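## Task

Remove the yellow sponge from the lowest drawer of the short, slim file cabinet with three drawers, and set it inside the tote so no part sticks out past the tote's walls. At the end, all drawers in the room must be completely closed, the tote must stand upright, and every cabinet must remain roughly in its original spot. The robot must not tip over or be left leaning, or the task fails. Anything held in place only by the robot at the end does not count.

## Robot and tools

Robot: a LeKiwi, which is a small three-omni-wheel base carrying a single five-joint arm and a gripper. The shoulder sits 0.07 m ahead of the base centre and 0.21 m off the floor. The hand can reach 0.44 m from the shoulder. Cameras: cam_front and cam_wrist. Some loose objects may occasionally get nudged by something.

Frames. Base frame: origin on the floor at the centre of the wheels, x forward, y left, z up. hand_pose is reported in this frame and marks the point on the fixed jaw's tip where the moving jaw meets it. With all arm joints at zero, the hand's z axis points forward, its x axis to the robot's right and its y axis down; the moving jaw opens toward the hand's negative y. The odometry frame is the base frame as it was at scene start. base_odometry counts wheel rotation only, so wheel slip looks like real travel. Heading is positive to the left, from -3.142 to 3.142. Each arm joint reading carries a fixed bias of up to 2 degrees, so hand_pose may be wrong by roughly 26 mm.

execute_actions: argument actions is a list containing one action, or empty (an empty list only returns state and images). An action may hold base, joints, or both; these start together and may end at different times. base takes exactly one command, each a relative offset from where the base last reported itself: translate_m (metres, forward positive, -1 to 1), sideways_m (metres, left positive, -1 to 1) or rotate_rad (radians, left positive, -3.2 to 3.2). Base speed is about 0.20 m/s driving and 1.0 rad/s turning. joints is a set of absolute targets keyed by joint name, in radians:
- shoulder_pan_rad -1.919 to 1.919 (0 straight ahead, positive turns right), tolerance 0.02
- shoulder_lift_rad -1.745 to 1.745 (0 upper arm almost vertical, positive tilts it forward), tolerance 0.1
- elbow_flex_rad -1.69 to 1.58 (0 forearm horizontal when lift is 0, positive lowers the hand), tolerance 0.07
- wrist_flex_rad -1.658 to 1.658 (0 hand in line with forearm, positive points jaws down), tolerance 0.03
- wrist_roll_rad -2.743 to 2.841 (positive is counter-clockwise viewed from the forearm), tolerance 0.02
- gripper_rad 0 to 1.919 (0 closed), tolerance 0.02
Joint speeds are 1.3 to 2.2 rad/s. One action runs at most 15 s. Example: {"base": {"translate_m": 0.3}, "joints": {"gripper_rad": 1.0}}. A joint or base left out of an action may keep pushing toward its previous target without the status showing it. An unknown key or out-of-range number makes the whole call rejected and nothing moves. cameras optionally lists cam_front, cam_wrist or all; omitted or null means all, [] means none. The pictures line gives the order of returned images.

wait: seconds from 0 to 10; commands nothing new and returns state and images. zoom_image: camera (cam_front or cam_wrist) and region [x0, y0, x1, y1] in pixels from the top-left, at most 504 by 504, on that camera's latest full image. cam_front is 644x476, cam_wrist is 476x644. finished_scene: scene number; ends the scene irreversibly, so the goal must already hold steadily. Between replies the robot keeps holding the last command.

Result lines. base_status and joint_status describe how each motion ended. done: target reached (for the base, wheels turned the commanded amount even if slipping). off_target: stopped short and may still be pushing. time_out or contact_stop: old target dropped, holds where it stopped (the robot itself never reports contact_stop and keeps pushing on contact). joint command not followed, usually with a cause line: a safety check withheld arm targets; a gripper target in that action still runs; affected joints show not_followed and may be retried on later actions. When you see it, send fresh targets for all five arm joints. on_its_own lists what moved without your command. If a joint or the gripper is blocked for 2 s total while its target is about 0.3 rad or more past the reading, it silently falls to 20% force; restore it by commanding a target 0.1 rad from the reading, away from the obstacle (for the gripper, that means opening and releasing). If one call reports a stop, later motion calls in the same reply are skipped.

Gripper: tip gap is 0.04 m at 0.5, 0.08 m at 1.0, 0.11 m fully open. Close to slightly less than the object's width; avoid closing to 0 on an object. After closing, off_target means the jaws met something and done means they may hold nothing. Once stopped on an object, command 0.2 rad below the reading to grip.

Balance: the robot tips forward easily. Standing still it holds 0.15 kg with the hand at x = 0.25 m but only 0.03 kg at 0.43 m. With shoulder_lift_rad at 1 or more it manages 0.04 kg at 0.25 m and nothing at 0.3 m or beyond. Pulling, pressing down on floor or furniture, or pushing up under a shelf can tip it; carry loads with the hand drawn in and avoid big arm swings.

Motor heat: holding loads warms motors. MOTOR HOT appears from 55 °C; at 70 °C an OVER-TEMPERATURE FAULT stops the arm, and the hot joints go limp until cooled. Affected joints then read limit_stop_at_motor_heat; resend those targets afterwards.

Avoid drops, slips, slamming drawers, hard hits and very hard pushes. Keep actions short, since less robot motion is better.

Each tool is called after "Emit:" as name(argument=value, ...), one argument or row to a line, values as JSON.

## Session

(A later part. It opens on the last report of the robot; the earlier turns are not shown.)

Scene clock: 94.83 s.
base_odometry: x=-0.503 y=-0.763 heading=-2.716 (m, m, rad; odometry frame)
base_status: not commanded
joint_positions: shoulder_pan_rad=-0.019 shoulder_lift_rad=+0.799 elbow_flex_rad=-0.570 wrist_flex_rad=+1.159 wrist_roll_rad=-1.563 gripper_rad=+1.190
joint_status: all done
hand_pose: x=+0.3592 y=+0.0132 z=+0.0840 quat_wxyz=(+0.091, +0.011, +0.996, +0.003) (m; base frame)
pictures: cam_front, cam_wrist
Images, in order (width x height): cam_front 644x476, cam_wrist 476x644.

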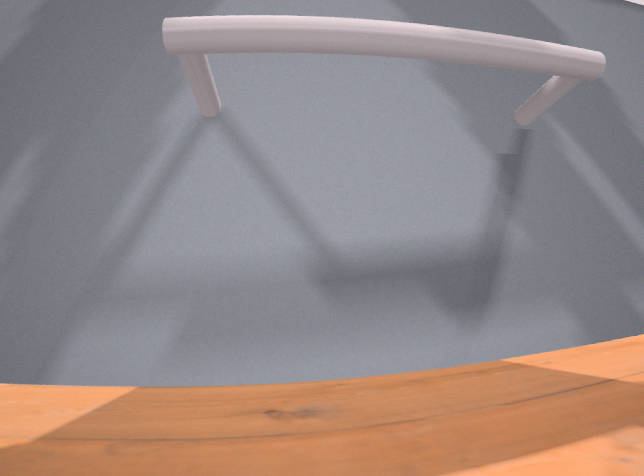

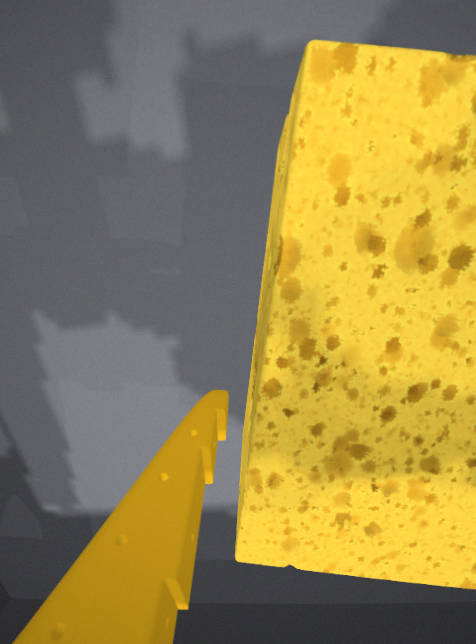

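Emit:
execute_actions(
  actions=[
    {"joints":{"shoulder_lift_rad":0.82,"wrist_flex_rad":1.08}},
  ],
  cameras=[],
)

Emit:
execute_actions(
  actions=[
    {"joints":{"gripper_rad":0.5}},
  ],
)

Scene clock: 98.13 s.
base_odometry: x=-0.503 y=-0.763 heading=-2.716 (m, m, rad; odometry frame)
base_status: not commanded
joint_positions: shoulder_pan_rad=-0.019 shoulder_lift_rad=+0.839 elbow_flex_rad=-0.570 wrist_flex_rad=+1.089 wrist_roll_rad=-1.563 gripper_rad=+1.190
joint_status: all done
hand_pose: x=+0.3652 y=+0.0133 z=+0.0757 quat_wxyz=(+0.107, +0.011, +0.994, +0.003) (m; base frame)
pictures: none
No camera images: the call's "cameras" was empty. Leave "cameras" out to get every camera's image.

Scene clock: 99.03 s.
base_odometry: x=-0.503 y=-0.763 heading=-2.716 (m, m, rad; odometry frame)
base_status: not commanded
joint_positions: shoulder_pan_rad=-0.020 shoulder_lift_rad=+0.839 elbow_flex_rad=-0.578 wrist_flex_rad=+1.089 wrist_roll_rad=-1.563 gripper_rad=+0.782
joint_status: gripper_rad off_target (ended at +0.782, target +0.500)
hand_pose: x=+0.3666 y=+0.0138 z=+0.0770 quat_wxyz=(+0.110, +0.010, +0.994, +0.003) (m; base frame)
pictures: cam_front, cam_wrist
Images, in order (width x height): cam_front 644x476, cam_wrist 476x644.

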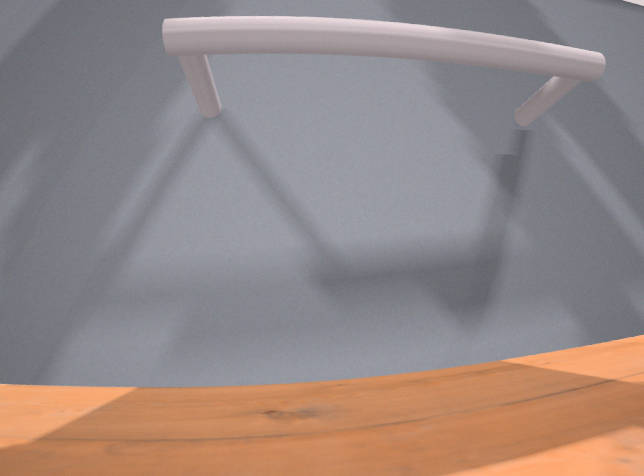

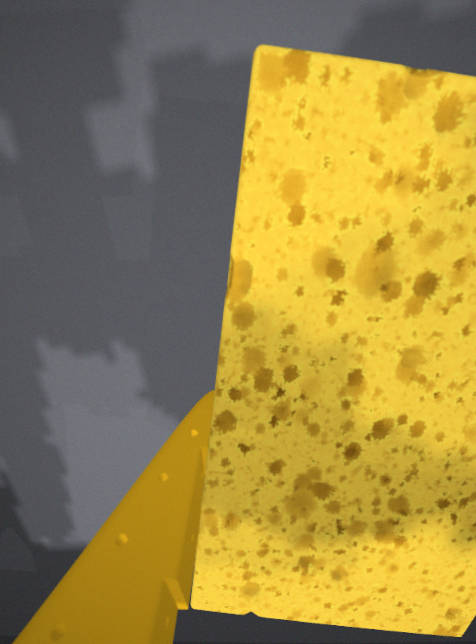

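Emit:
execute_actions(
  actions=[
    {"joints":{"gripper_rad":0.58,"shoulder_lift_rad":0.3,"wrist_flex_rad":1.4}},
  ],
  cameras=[],
)

Emit:
execute_actions(
  actions=[
    {"joints":{"shoulder_lift_rad":-0.5,"elbow_flex_rad":-0.3,"wrist_flex_rad":1.6}},
  ],
  cameras=[],
)

Emit:
execute_actions(
  actions=[
    {"base":{"translate_m":-0.35}},
  ],
  cameras=[],
)

Emit:
execute_actions(
  actions=[
    {"base":{"rotate_rad":-1.1}},
  ],
)

Scene clock: 104.00 s.
base_odometry: x=-0.503 y=-0.763 heading=-2.716 (m, m, rad; odometry frame)
base_status: not commanded
joint_positions: shoulder_pan_rad=-0.020 shoulder_lift_rad=+0.357 elbow_flex_rad=-0.579 wrist_flex_rad=+1.397 wrist_roll_rad=-1.563 gripper_rad=+0.781
joint_status: gripper_rad off_target (ended at +0.781, target +0.580); the others done
hand_pose: x=+0.3552 y=+0.0136 z=+0.1913 quat_wxyz=(+0.197, +0.010, +0.980, +0.006) (m; base frame)
pictures: none
No camera images: the call's "cameras" was empty. Leave "cameras" out to get every camera's image.

Scene clock: 105.07 s.
base_odometry: x=-0.503 y=-0.763 heading=-2.716 (m, m, rad; odometry frame)
base_status: not commanded
joint_positions: shoulder_pan_rad=-0.020 shoulder_lift_rad=-0.473 elbow_flex_rad=-0.296 wrist_flex_rad=+1.598 wrist_roll_rad=-1.563 gripper_rad=+0.781
joint_status: all done
hand_pose: x=+0.2727 y=+0.0119 z=+0.3010 quat_wxyz=(+0.362, +0.009, +0.932, +0.011) (m; base frame)
pictures: none
No camera images: the call's "cameras" was empty. Leave "cameras" out to get every camera's image.

Scene clock: 107.80 s.
base_odometry: x=-0.185 y=-0.619 heading=-2.716 (m, m, rad; odometry frame)
base_status: done
joint_positions: shoulder_pan_rad=-0.020 shoulder_lift_rad=-0.474 elbow_flex_rad=-0.296 wrist_flex_rad=+1.598 wrist_roll_rad=-1.563 gripper_rad=+0.781
joint_status: not commanded
hand_pose: x=+0.2725 y=+0.0119 z=+0.3013 quat_wxyz=(+0.363, +0.009, +0.932, +0.011) (m; base frame)
pictures: none
No camera images: the call's "cameras" was empty. Leave "cameras" out to get every camera's image.

Scene clock: 109.87 s.
base_odometry: x=-0.185 y=-0.619 heading=+2.471 (m, m, rad; odometry frame)
base_status: done
joint_positions: shoulder_pan_rad=-0.020 shoulder_lift_rad=-0.474 elbow_flex_rad=-0.296 wrist_flex_rad=+1.598 wrist_roll_rad=-1.563 gripper_rad=+0.781
joint_status: not commanded
hand_pose: x=+0.2725 y=+0.0119 z=+0.3013 quat_wxyz=(+0.363, +0.009, +0.932, +0.011) (m; base frame)
pictures: cam_front, cam_wrist
Images, in order (width x height): cam_front 644x476, cam_wrist 476x644.

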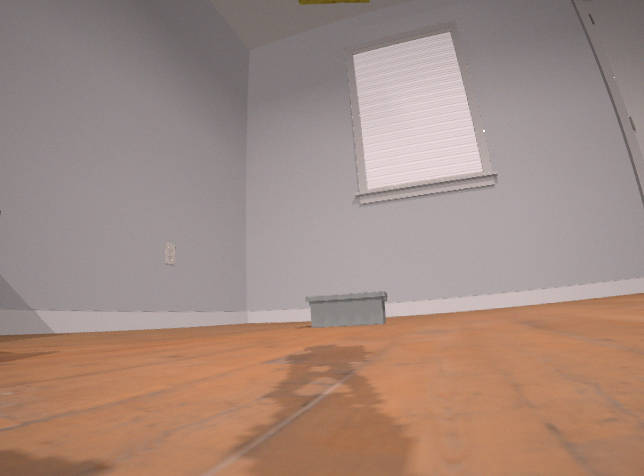

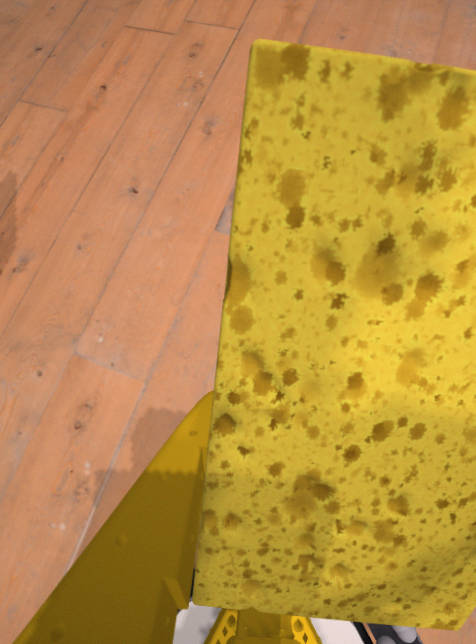

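Emit:
execute_actions(
  actions=[
    {"base":{"rotate_rad":-0.06}},
  ],
  cameras=[],
)

Emit:
execute_actions(
  actions=[
    {"base":{"translate_m":1.0}},
  ],
)

Scene clock: 112.03 s.
base_odometry: x=-0.185 y=-0.619 heading=+2.415 (m, m, rad; odometry frame)
base_status: done
joint_positions: shoulder_pan_rad=-0.020 shoulder_lift_rad=-0.474 elbow_flex_rad=-0.296 wrist_flex_rad=+1.598 wrist_roll_rad=-1.563 gripper_rad=+0.781
joint_status: not commanded
hand_pose: x=+0.2725 y=+0.0119 z=+0.3013 quat_wxyz=(+0.363, +0.009, +0.932, +0.011) (m; base frame)
pictures: none
No camera images: the call's "cameras" was empty. Leave "cameras" out to get every camera's image.

Scene clock: 118.00 s.
base_odometry: x=-0.932 y=+0.045 heading=+2.415 (m, m, rad; odometry frame)
base_status: done
joint_positions: shoulder_pan_rad=-0.020 shoulder_lift_rad=-0.474 elbow_flex_rad=-0.296 wrist_flex_rad=+1.598 wrist_roll_rad=-1.563 gripper_rad=+0.781
joint_status: not commanded
hand_pose: x=+0.2725 y=+0.0119 z=+0.3013 quat_wxyz=(+0.363, +0.009, +0.932, +0.011) (m; base frame)
pictures: cam_front, cam_wrist
Images, in order (width x height): cam_front 644x476, cam_wrist 476x644.

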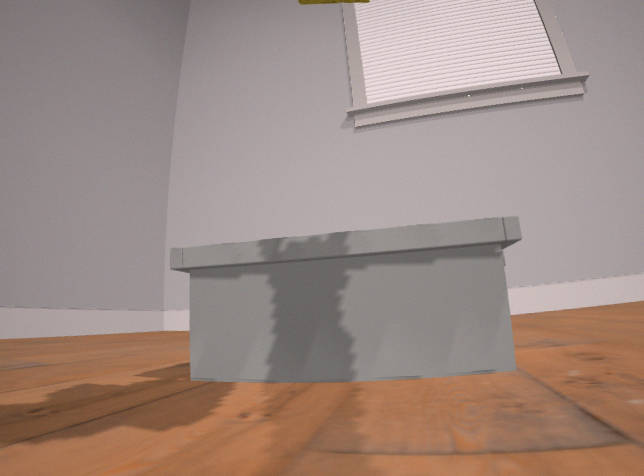

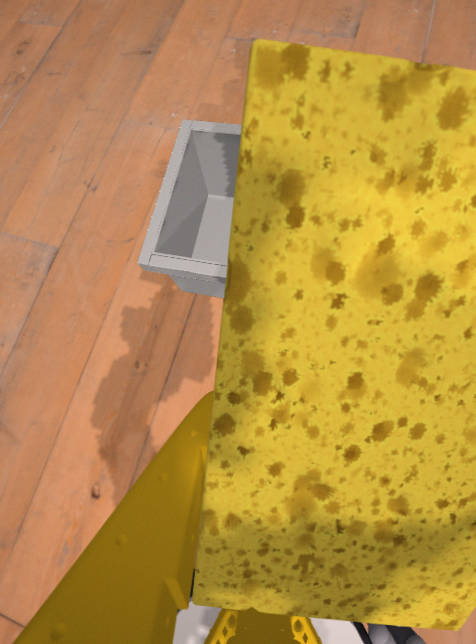

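Emit:
execute_actions(
  actions=[
    {"base":{"translate_m":0.2},"joints":{"shoulder_lift_rad":0.3,"elbow_flex_rad":-0.58,"wrist_flex_rad":1.4}},
  ],
)

Scene clock: 121.77 s.
base_odometry: x=-1.081 y=+0.178 heading=+2.415 (m, m, rad; odometry frame)
base_status: done
joint_positions: shoulder_pan_rad=-0.020 shoulder_lift_rad=+0.316 elbow_flex_rad=-0.546 wrist_flex_rad=+1.411 wrist_roll_rad=-1.563 gripper_rad=+0.781
joint_status: all done
hand_pose: x=+0.3500 y=+0.0135 z=+0.1946 quat_wxyz=(+0.194, +0.010, +0.981, +0.006) (m; base frame)
pictures: cam_front, cam_wrist
Images, in order (width x height): cam_front 644x476, cam_wrist 476x644.

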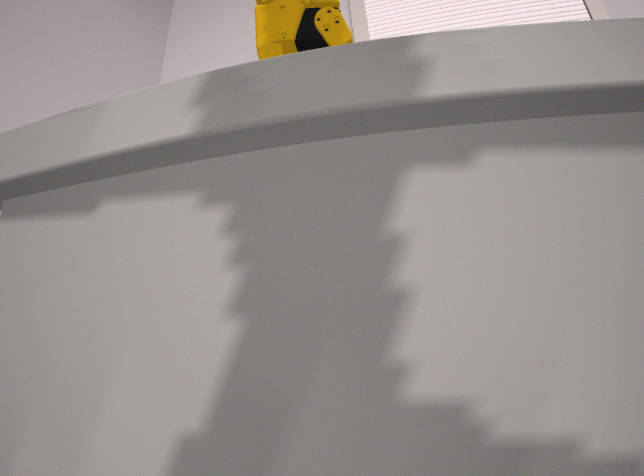

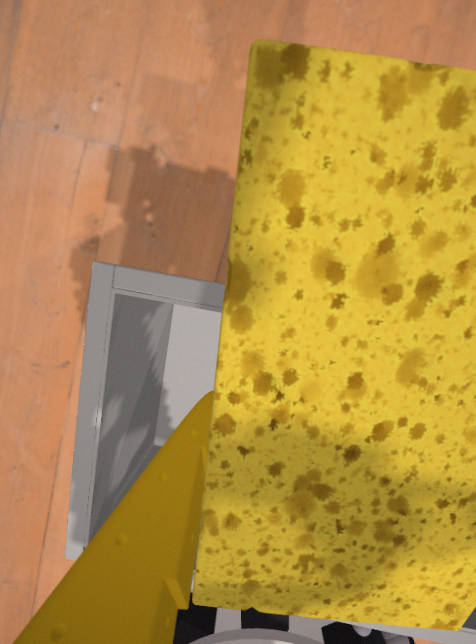

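Emit:
execute_actions(
  actions=[
    {"base":{"translate_m":-0.08}},
  ],
  cameras=[],
)

Emit:
execute_actions(
  actions=[
    {"joints":{"shoulder_lift_rad":0.55,"wrist_flex_rad":1.5}},
  ],
)

Scene clock: 124.63 s.
base_odometry: x=-1.021 y=+0.125 heading=+2.415 (m, m, rad; odometry frame)
base_status: done
joint_positions: shoulder_pan_rad=-0.020 shoulder_lift_rad=+0.316 elbow_flex_rad=-0.546 wrist_flex_rad=+1.411 wrist_roll_rad=-1.563 gripper_rad=+0.781
joint_status: not commanded
hand_pose: x=+0.3500 y=+0.0135 z=+0.1946 quat_wxyz=(+0.194, +0.010, +0.981, +0.006) (m; base frame)
pictures: none
No camera images: the call's "cameras" was empty. Leave "cameras" out to get every camera's image.

Scene clock: 125.37 s.
base_odometry: x=-1.021 y=+0.125 heading=+2.415 (m, m, rad; odometry frame)
base_status: not commanded
joint_positions: shoulder_pan_rad=-0.020 shoulder_lift_rad=+0.569 elbow_flex_rad=-0.549 wrist_flex_rad=+1.495 wrist_roll_rad=-1.563 gripper_rad=+0.781
joint_status: all done
hand_pose: x=+0.3254 y=+0.0130 z=+0.1309 quat_wxyz=(+0.028, +0.010, +1.000, +0.001) (m; base frame)
pictures: cam_front, cam_wrist
Images, in order (width x height): cam_front 644x476, cam_wrist 476x644.

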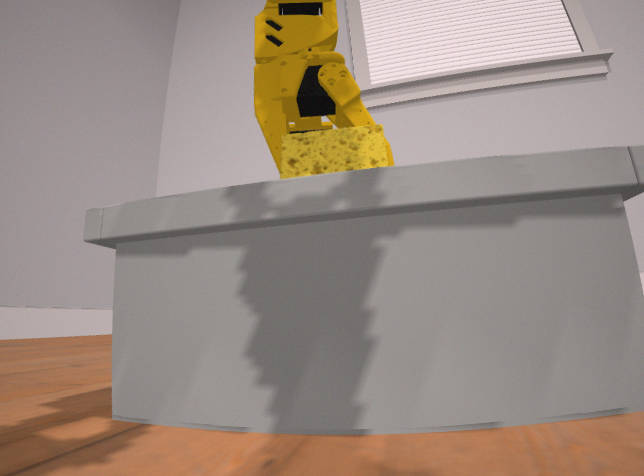

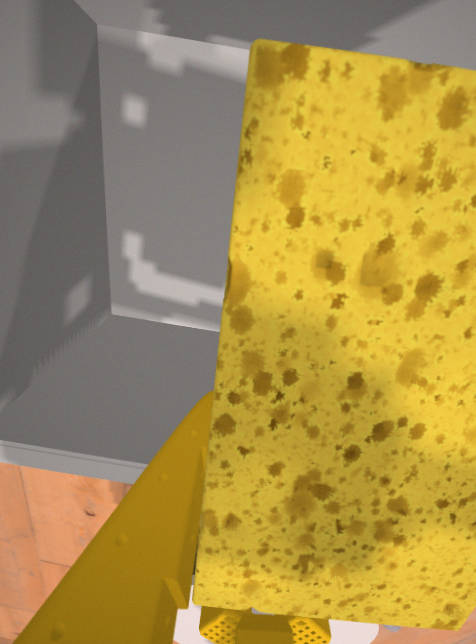

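Emit:
execute_actions(
  actions=[
    {"base":{"translate_m":0.06}},
  ],
  cameras=[],
)

Emit:
execute_actions(
  actions=[
    {"joints":{"shoulder_lift_rad":0.75,"wrist_flex_rad":1.35}},
  ],
  cameras=[],
)

Emit:
execute_actions(
  actions=[
    {"joints":{"gripper_rad":1.2}},
  ],
  cameras=[],
)

Emit:
execute_actions(
  actions=[
    {"joints":{"shoulder_lift_rad":-0.2,"wrist_flex_rad":1.6}},
  ],
)

Scene clock: 129.83 s.
base_odometry: x=-1.066 y=+0.165 heading=+2.415 (m, m, rad; odometry frame)
base_status: done
joint_positions: shoulder_pan_rad=-0.020 shoulder_lift_rad=+0.569 elbow_flex_rad=-0.549 wrist_flex_rad=+1.500 wrist_roll_rad=-1.564 gripper_rad=+0.781
joint_status: not commanded
hand_pose: x=+0.3247 y=+0.0130 z=+0.1309 quat_wxyz=(+0.025, +0.011, +1.000, +0.001) (m; base frame)
pictures: none
No camera images: the call's "cameras" was empty. Leave "cameras" out to get every camera's image.

Scene clock: 130.57 s.
base_odometry: x=-1.066 y=+0.165 heading=+2.415 (m, m, rad; odometry frame)
base_status: not commanded
joint_positions: shoulder_pan_rad=-0.020 shoulder_lift_rad=+0.771 elbow_flex_rad=-0.549 wrist_flex_rad=+1.360 wrist_roll_rad=-1.566 gripper_rad=+0.781
joint_status: all done
hand_pose: x=+0.3266 y=+0.0130 z=+0.0849 quat_wxyz=(-0.006, +0.012, +1.000, +0.000) (m; base frame)
pictures: none
No camera images: the call's "cameras" was empty. Leave "cameras" out to get every camera's image.

Scene clock: 131.40 s.
base_odometry: x=-1.066 y=+0.165 heading=+2.415 (m, m, rad; odometry frame)
base_status: not commanded
joint_positions: shoulder_pan_rad=-0.020 shoulder_lift_rad=+0.771 elbow_flex_rad=-0.549 wrist_flex_rad=+1.357 wrist_roll_rad=-1.566 gripper_rad=+1.188
joint_status: all done
hand_pose: x=+0.3271 y=+0.0130 z=+0.0849 quat_wxyz=(-0.004, +0.012, +1.000, +0.000) (m; base frame)
pictures: none
No camera images: the call's "cameras" was empty. Leave "cameras" out to get every camera's image.

Scene clock: 132.53 s.
base_odometry: x=-1.066 y=+0.165 heading=+2.415 (m, m, rad; odometry frame)
base_status: not commanded
joint_positions: shoulder_pan_rad=-0.020 shoulder_lift_rad=-0.166 elbow_flex_rad=-0.555 wrist_flex_rad=+1.598 wrist_roll_rad=-1.566 gripper_rad=+1.190
joint_status: all done
hand_pose: x=+0.3068 y=+0.0126 z=+0.2941 quat_wxyz=(+0.340, +0.011, +0.940, +0.011) (m; base frame)
pictures: cam_front, cam_wrist
Images, in order (width x height): cam_front 644x476, cam_wrist 476x644.

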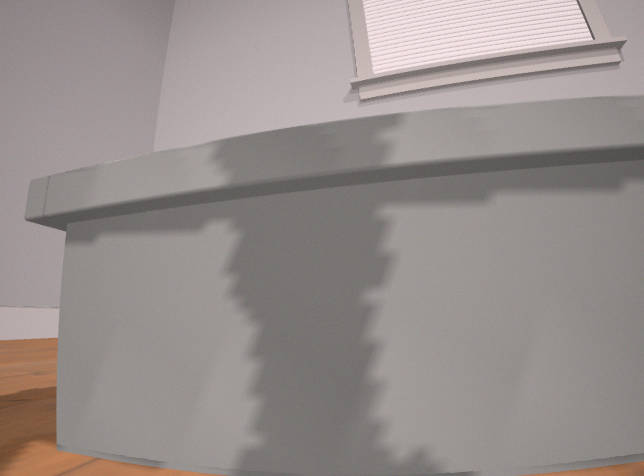

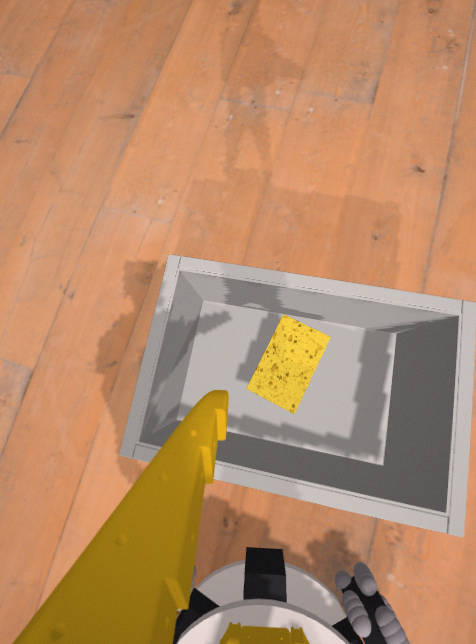

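Emit:
execute_actions(
  actions=[
    {"base":{"translate_m":-1.0}},
  ],
  cameras=[],
)

Emit:
execute_actions(
  actions=[
    {"base":{"translate_m":-0.18},"joints":{"shoulder_pan_rad":0,"shoulder_lift_rad":0.6,"elbow_flex_rad":1.1,"wrist_flex_rad":-1.6,"gripper_rad":0.05}},
  ],
  cameras=[],
)

Emit:
execute_actions(
  actions=[
    {"base":{"rotate_rad":1.152}},
  ],
  cameras=[],
)

Emit:
execute_actions(
  actions=[
    {"base":{"translate_m":0.48}},
  ],
)

Scene clock: 144.53 s.
base_odometry: x=-0.319 y=-0.500 heading=+2.415 (m, m, rad; odometry frame)
base_status: done
joint_positions: shoulder_pan_rad=-0.020 shoulder_lift_rad=-0.166 elbow_flex_rad=-0.555 wrist_flex_rad=+1.598 wrist_roll_rad=-1.566 gripper_rad=+1.190
joint_status: not commanded
hand_pose: x=+0.3068 y=+0.0126 z=+0.2941 quat_wxyz=(+0.340, +0.011, +0.940, +0.011) (m; base frame)
pictures: none
No camera images: the call's "cameras" was empty. Leave "cameras" out to get every camera's image.

Scene clock: 147.23 s.
base_odometry: x=-0.185 y=-0.619 heading=+2.414 (m, m, rad; odometry frame)
base_status: done
joint_positions: shoulder_pan_rad=-0.005 shoulder_lift_rad=+0.602 elbow_flex_rad=+1.110 wrist_flex_rad=-1.585 wrist_roll_rad=-1.566 gripper_rad=+0.060
joint_status: all done
hand_pose: x=+0.3296 y=+0.0090 z=+0.1313 quat_wxyz=(+0.661, +0.015, +0.750, +0.016) (m; base frame)
pictures: none
No camera images: the call's "cameras" was empty. Leave "cameras" out to get every camera's image.

Scene clock: 149.37 s.
base_odometry: x=-0.185 y=-0.619 heading=-2.721 (m, m, rad; odometry frame)
base_status: done
joint_positions: shoulder_pan_rad=-0.005 shoulder_lift_rad=+0.602 elbow_flex_rad=+1.110 wrist_flex_rad=-1.585 wrist_roll_rad=-1.566 gripper_rad=+0.060
joint_status: not commanded
hand_pose: x=+0.3296 y=+0.0090 z=+0.1313 quat_wxyz=(+0.661, +0.015, +0.750, +0.016) (m; base frame)
pictures: none
No camera images: the call's "cameras" was empty. Leave "cameras" out to get every camera's image.

Scene clock: 152.73 s.
base_odometry: x=-0.622 y=-0.815 heading=-2.721 (m, m, rad; odometry frame)
base_status: done
joint_positions: shoulder_pan_rad=-0.005 shoulder_lift_rad=+0.610 elbow_flex_rad=+1.113 wrist_flex_rad=-1.588 wrist_roll_rad=-1.566 gripper_rad=+0.060
joint_status: not commanded
hand_pose: x=+0.3286 y=+0.0090 z=+0.1295 quat_wxyz=(+0.658, +0.015, +0.753, +0.016) (m; base frame)
pictures: cam_front, cam_wrist
Images, in order (width x height): cam_front 644x476, cam_wrist 476x644.

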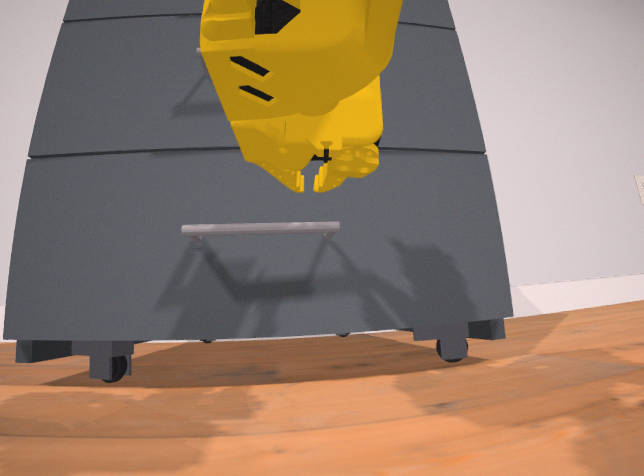

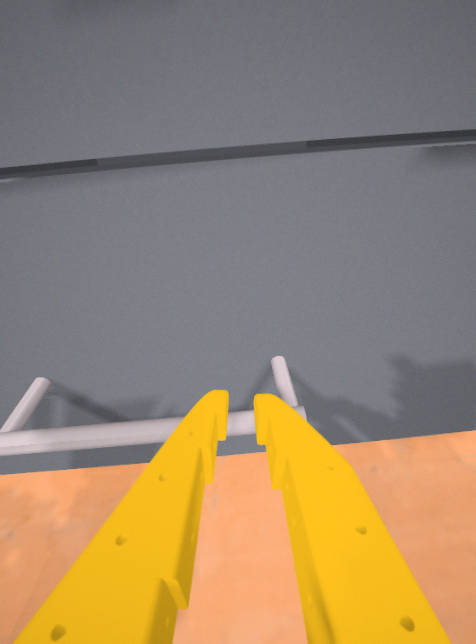

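Nearly shut; push a little more.

Emit:
execute_actions(
  actions=[
    {"base":{"translate_m":0.035}},
  ],
  cameras=[],
)

Emit:
execute_actions(
  actions=[
    {"base":{"translate_m":-0.25,"sideways_m":0}},
  ],
)

Emit:
execute_actions(
  actions=[
    {"base":{"rotate_rad":-0.6}},
  ],
)

Scene clock: 156.93 s.
base_odometry: x=-0.654 y=-0.829 heading=-2.721 (m, m, rad; odometry frame)
base_status: done
joint_positions: shoulder_pan_rad=-0.005 shoulder_lift_rad=+0.610 elbow_flex_rad=+1.113 wrist_flex_rad=-1.588 wrist_roll_rad=-1.566 gripper_rad=+0.060
joint_status: not commanded
hand_pose: x=+0.3286 y=+0.0090 z=+0.1295 quat_wxyz=(+0.658, +0.015, +0.753, +0.016) (m; base frame)
pictures: none
No camera images: the call's "cameras" was empty. Leave "cameras" out to get every camera's image.

action 0: "base" must hold exactly one of rotate_rad, sideways_m, translate_m; got {"translate_m": -0.25, "sideways_m": 0}

Scene clock: 158.50 s.
base_odometry: x=-0.654 y=-0.829 heading=+2.966 (m, m, rad; odometry frame)
base_status: done
joint_positions: shoulder_pan_rad=-0.005 shoulder_lift_rad=+0.610 elbow_flex_rad=+1.113 wrist_flex_rad=-1.588 wrist_roll_rad=-1.566 gripper_rad=+0.060
joint_status: not commanded
hand_pose: x=+0.3286 y=+0.0090 z=+0.1295 quat_wxyz=(+0.658, +0.015, +0.753, +0.016) (m; base frame)
pictures: cam_front, cam_wrist
Images, in order (width x height): cam_front 644x476, cam_wrist 476x644.

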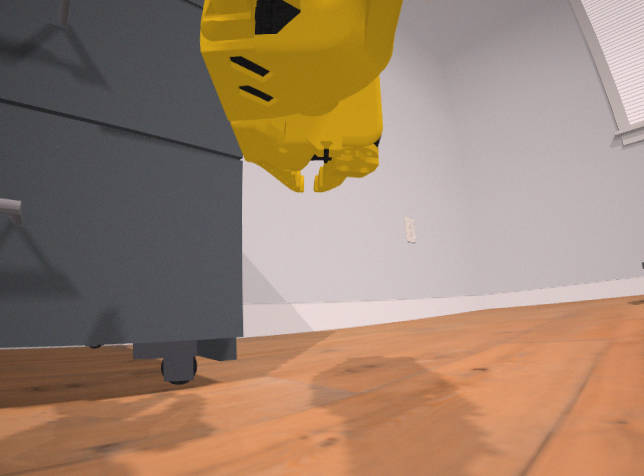

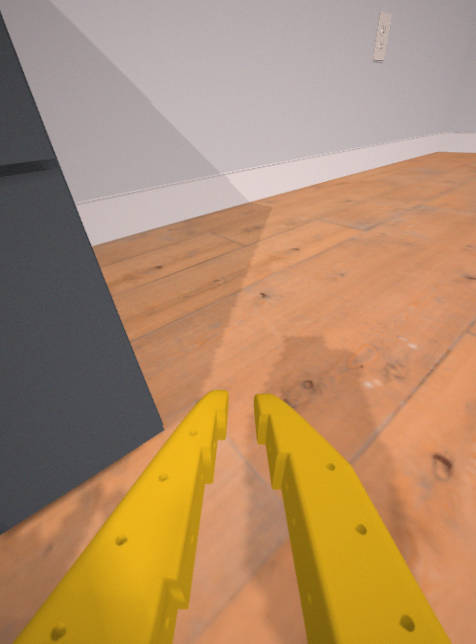

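Drawer looks flush.

Emit:
finished_scene(
  scene=1,
)

The scene is finished: the task was done.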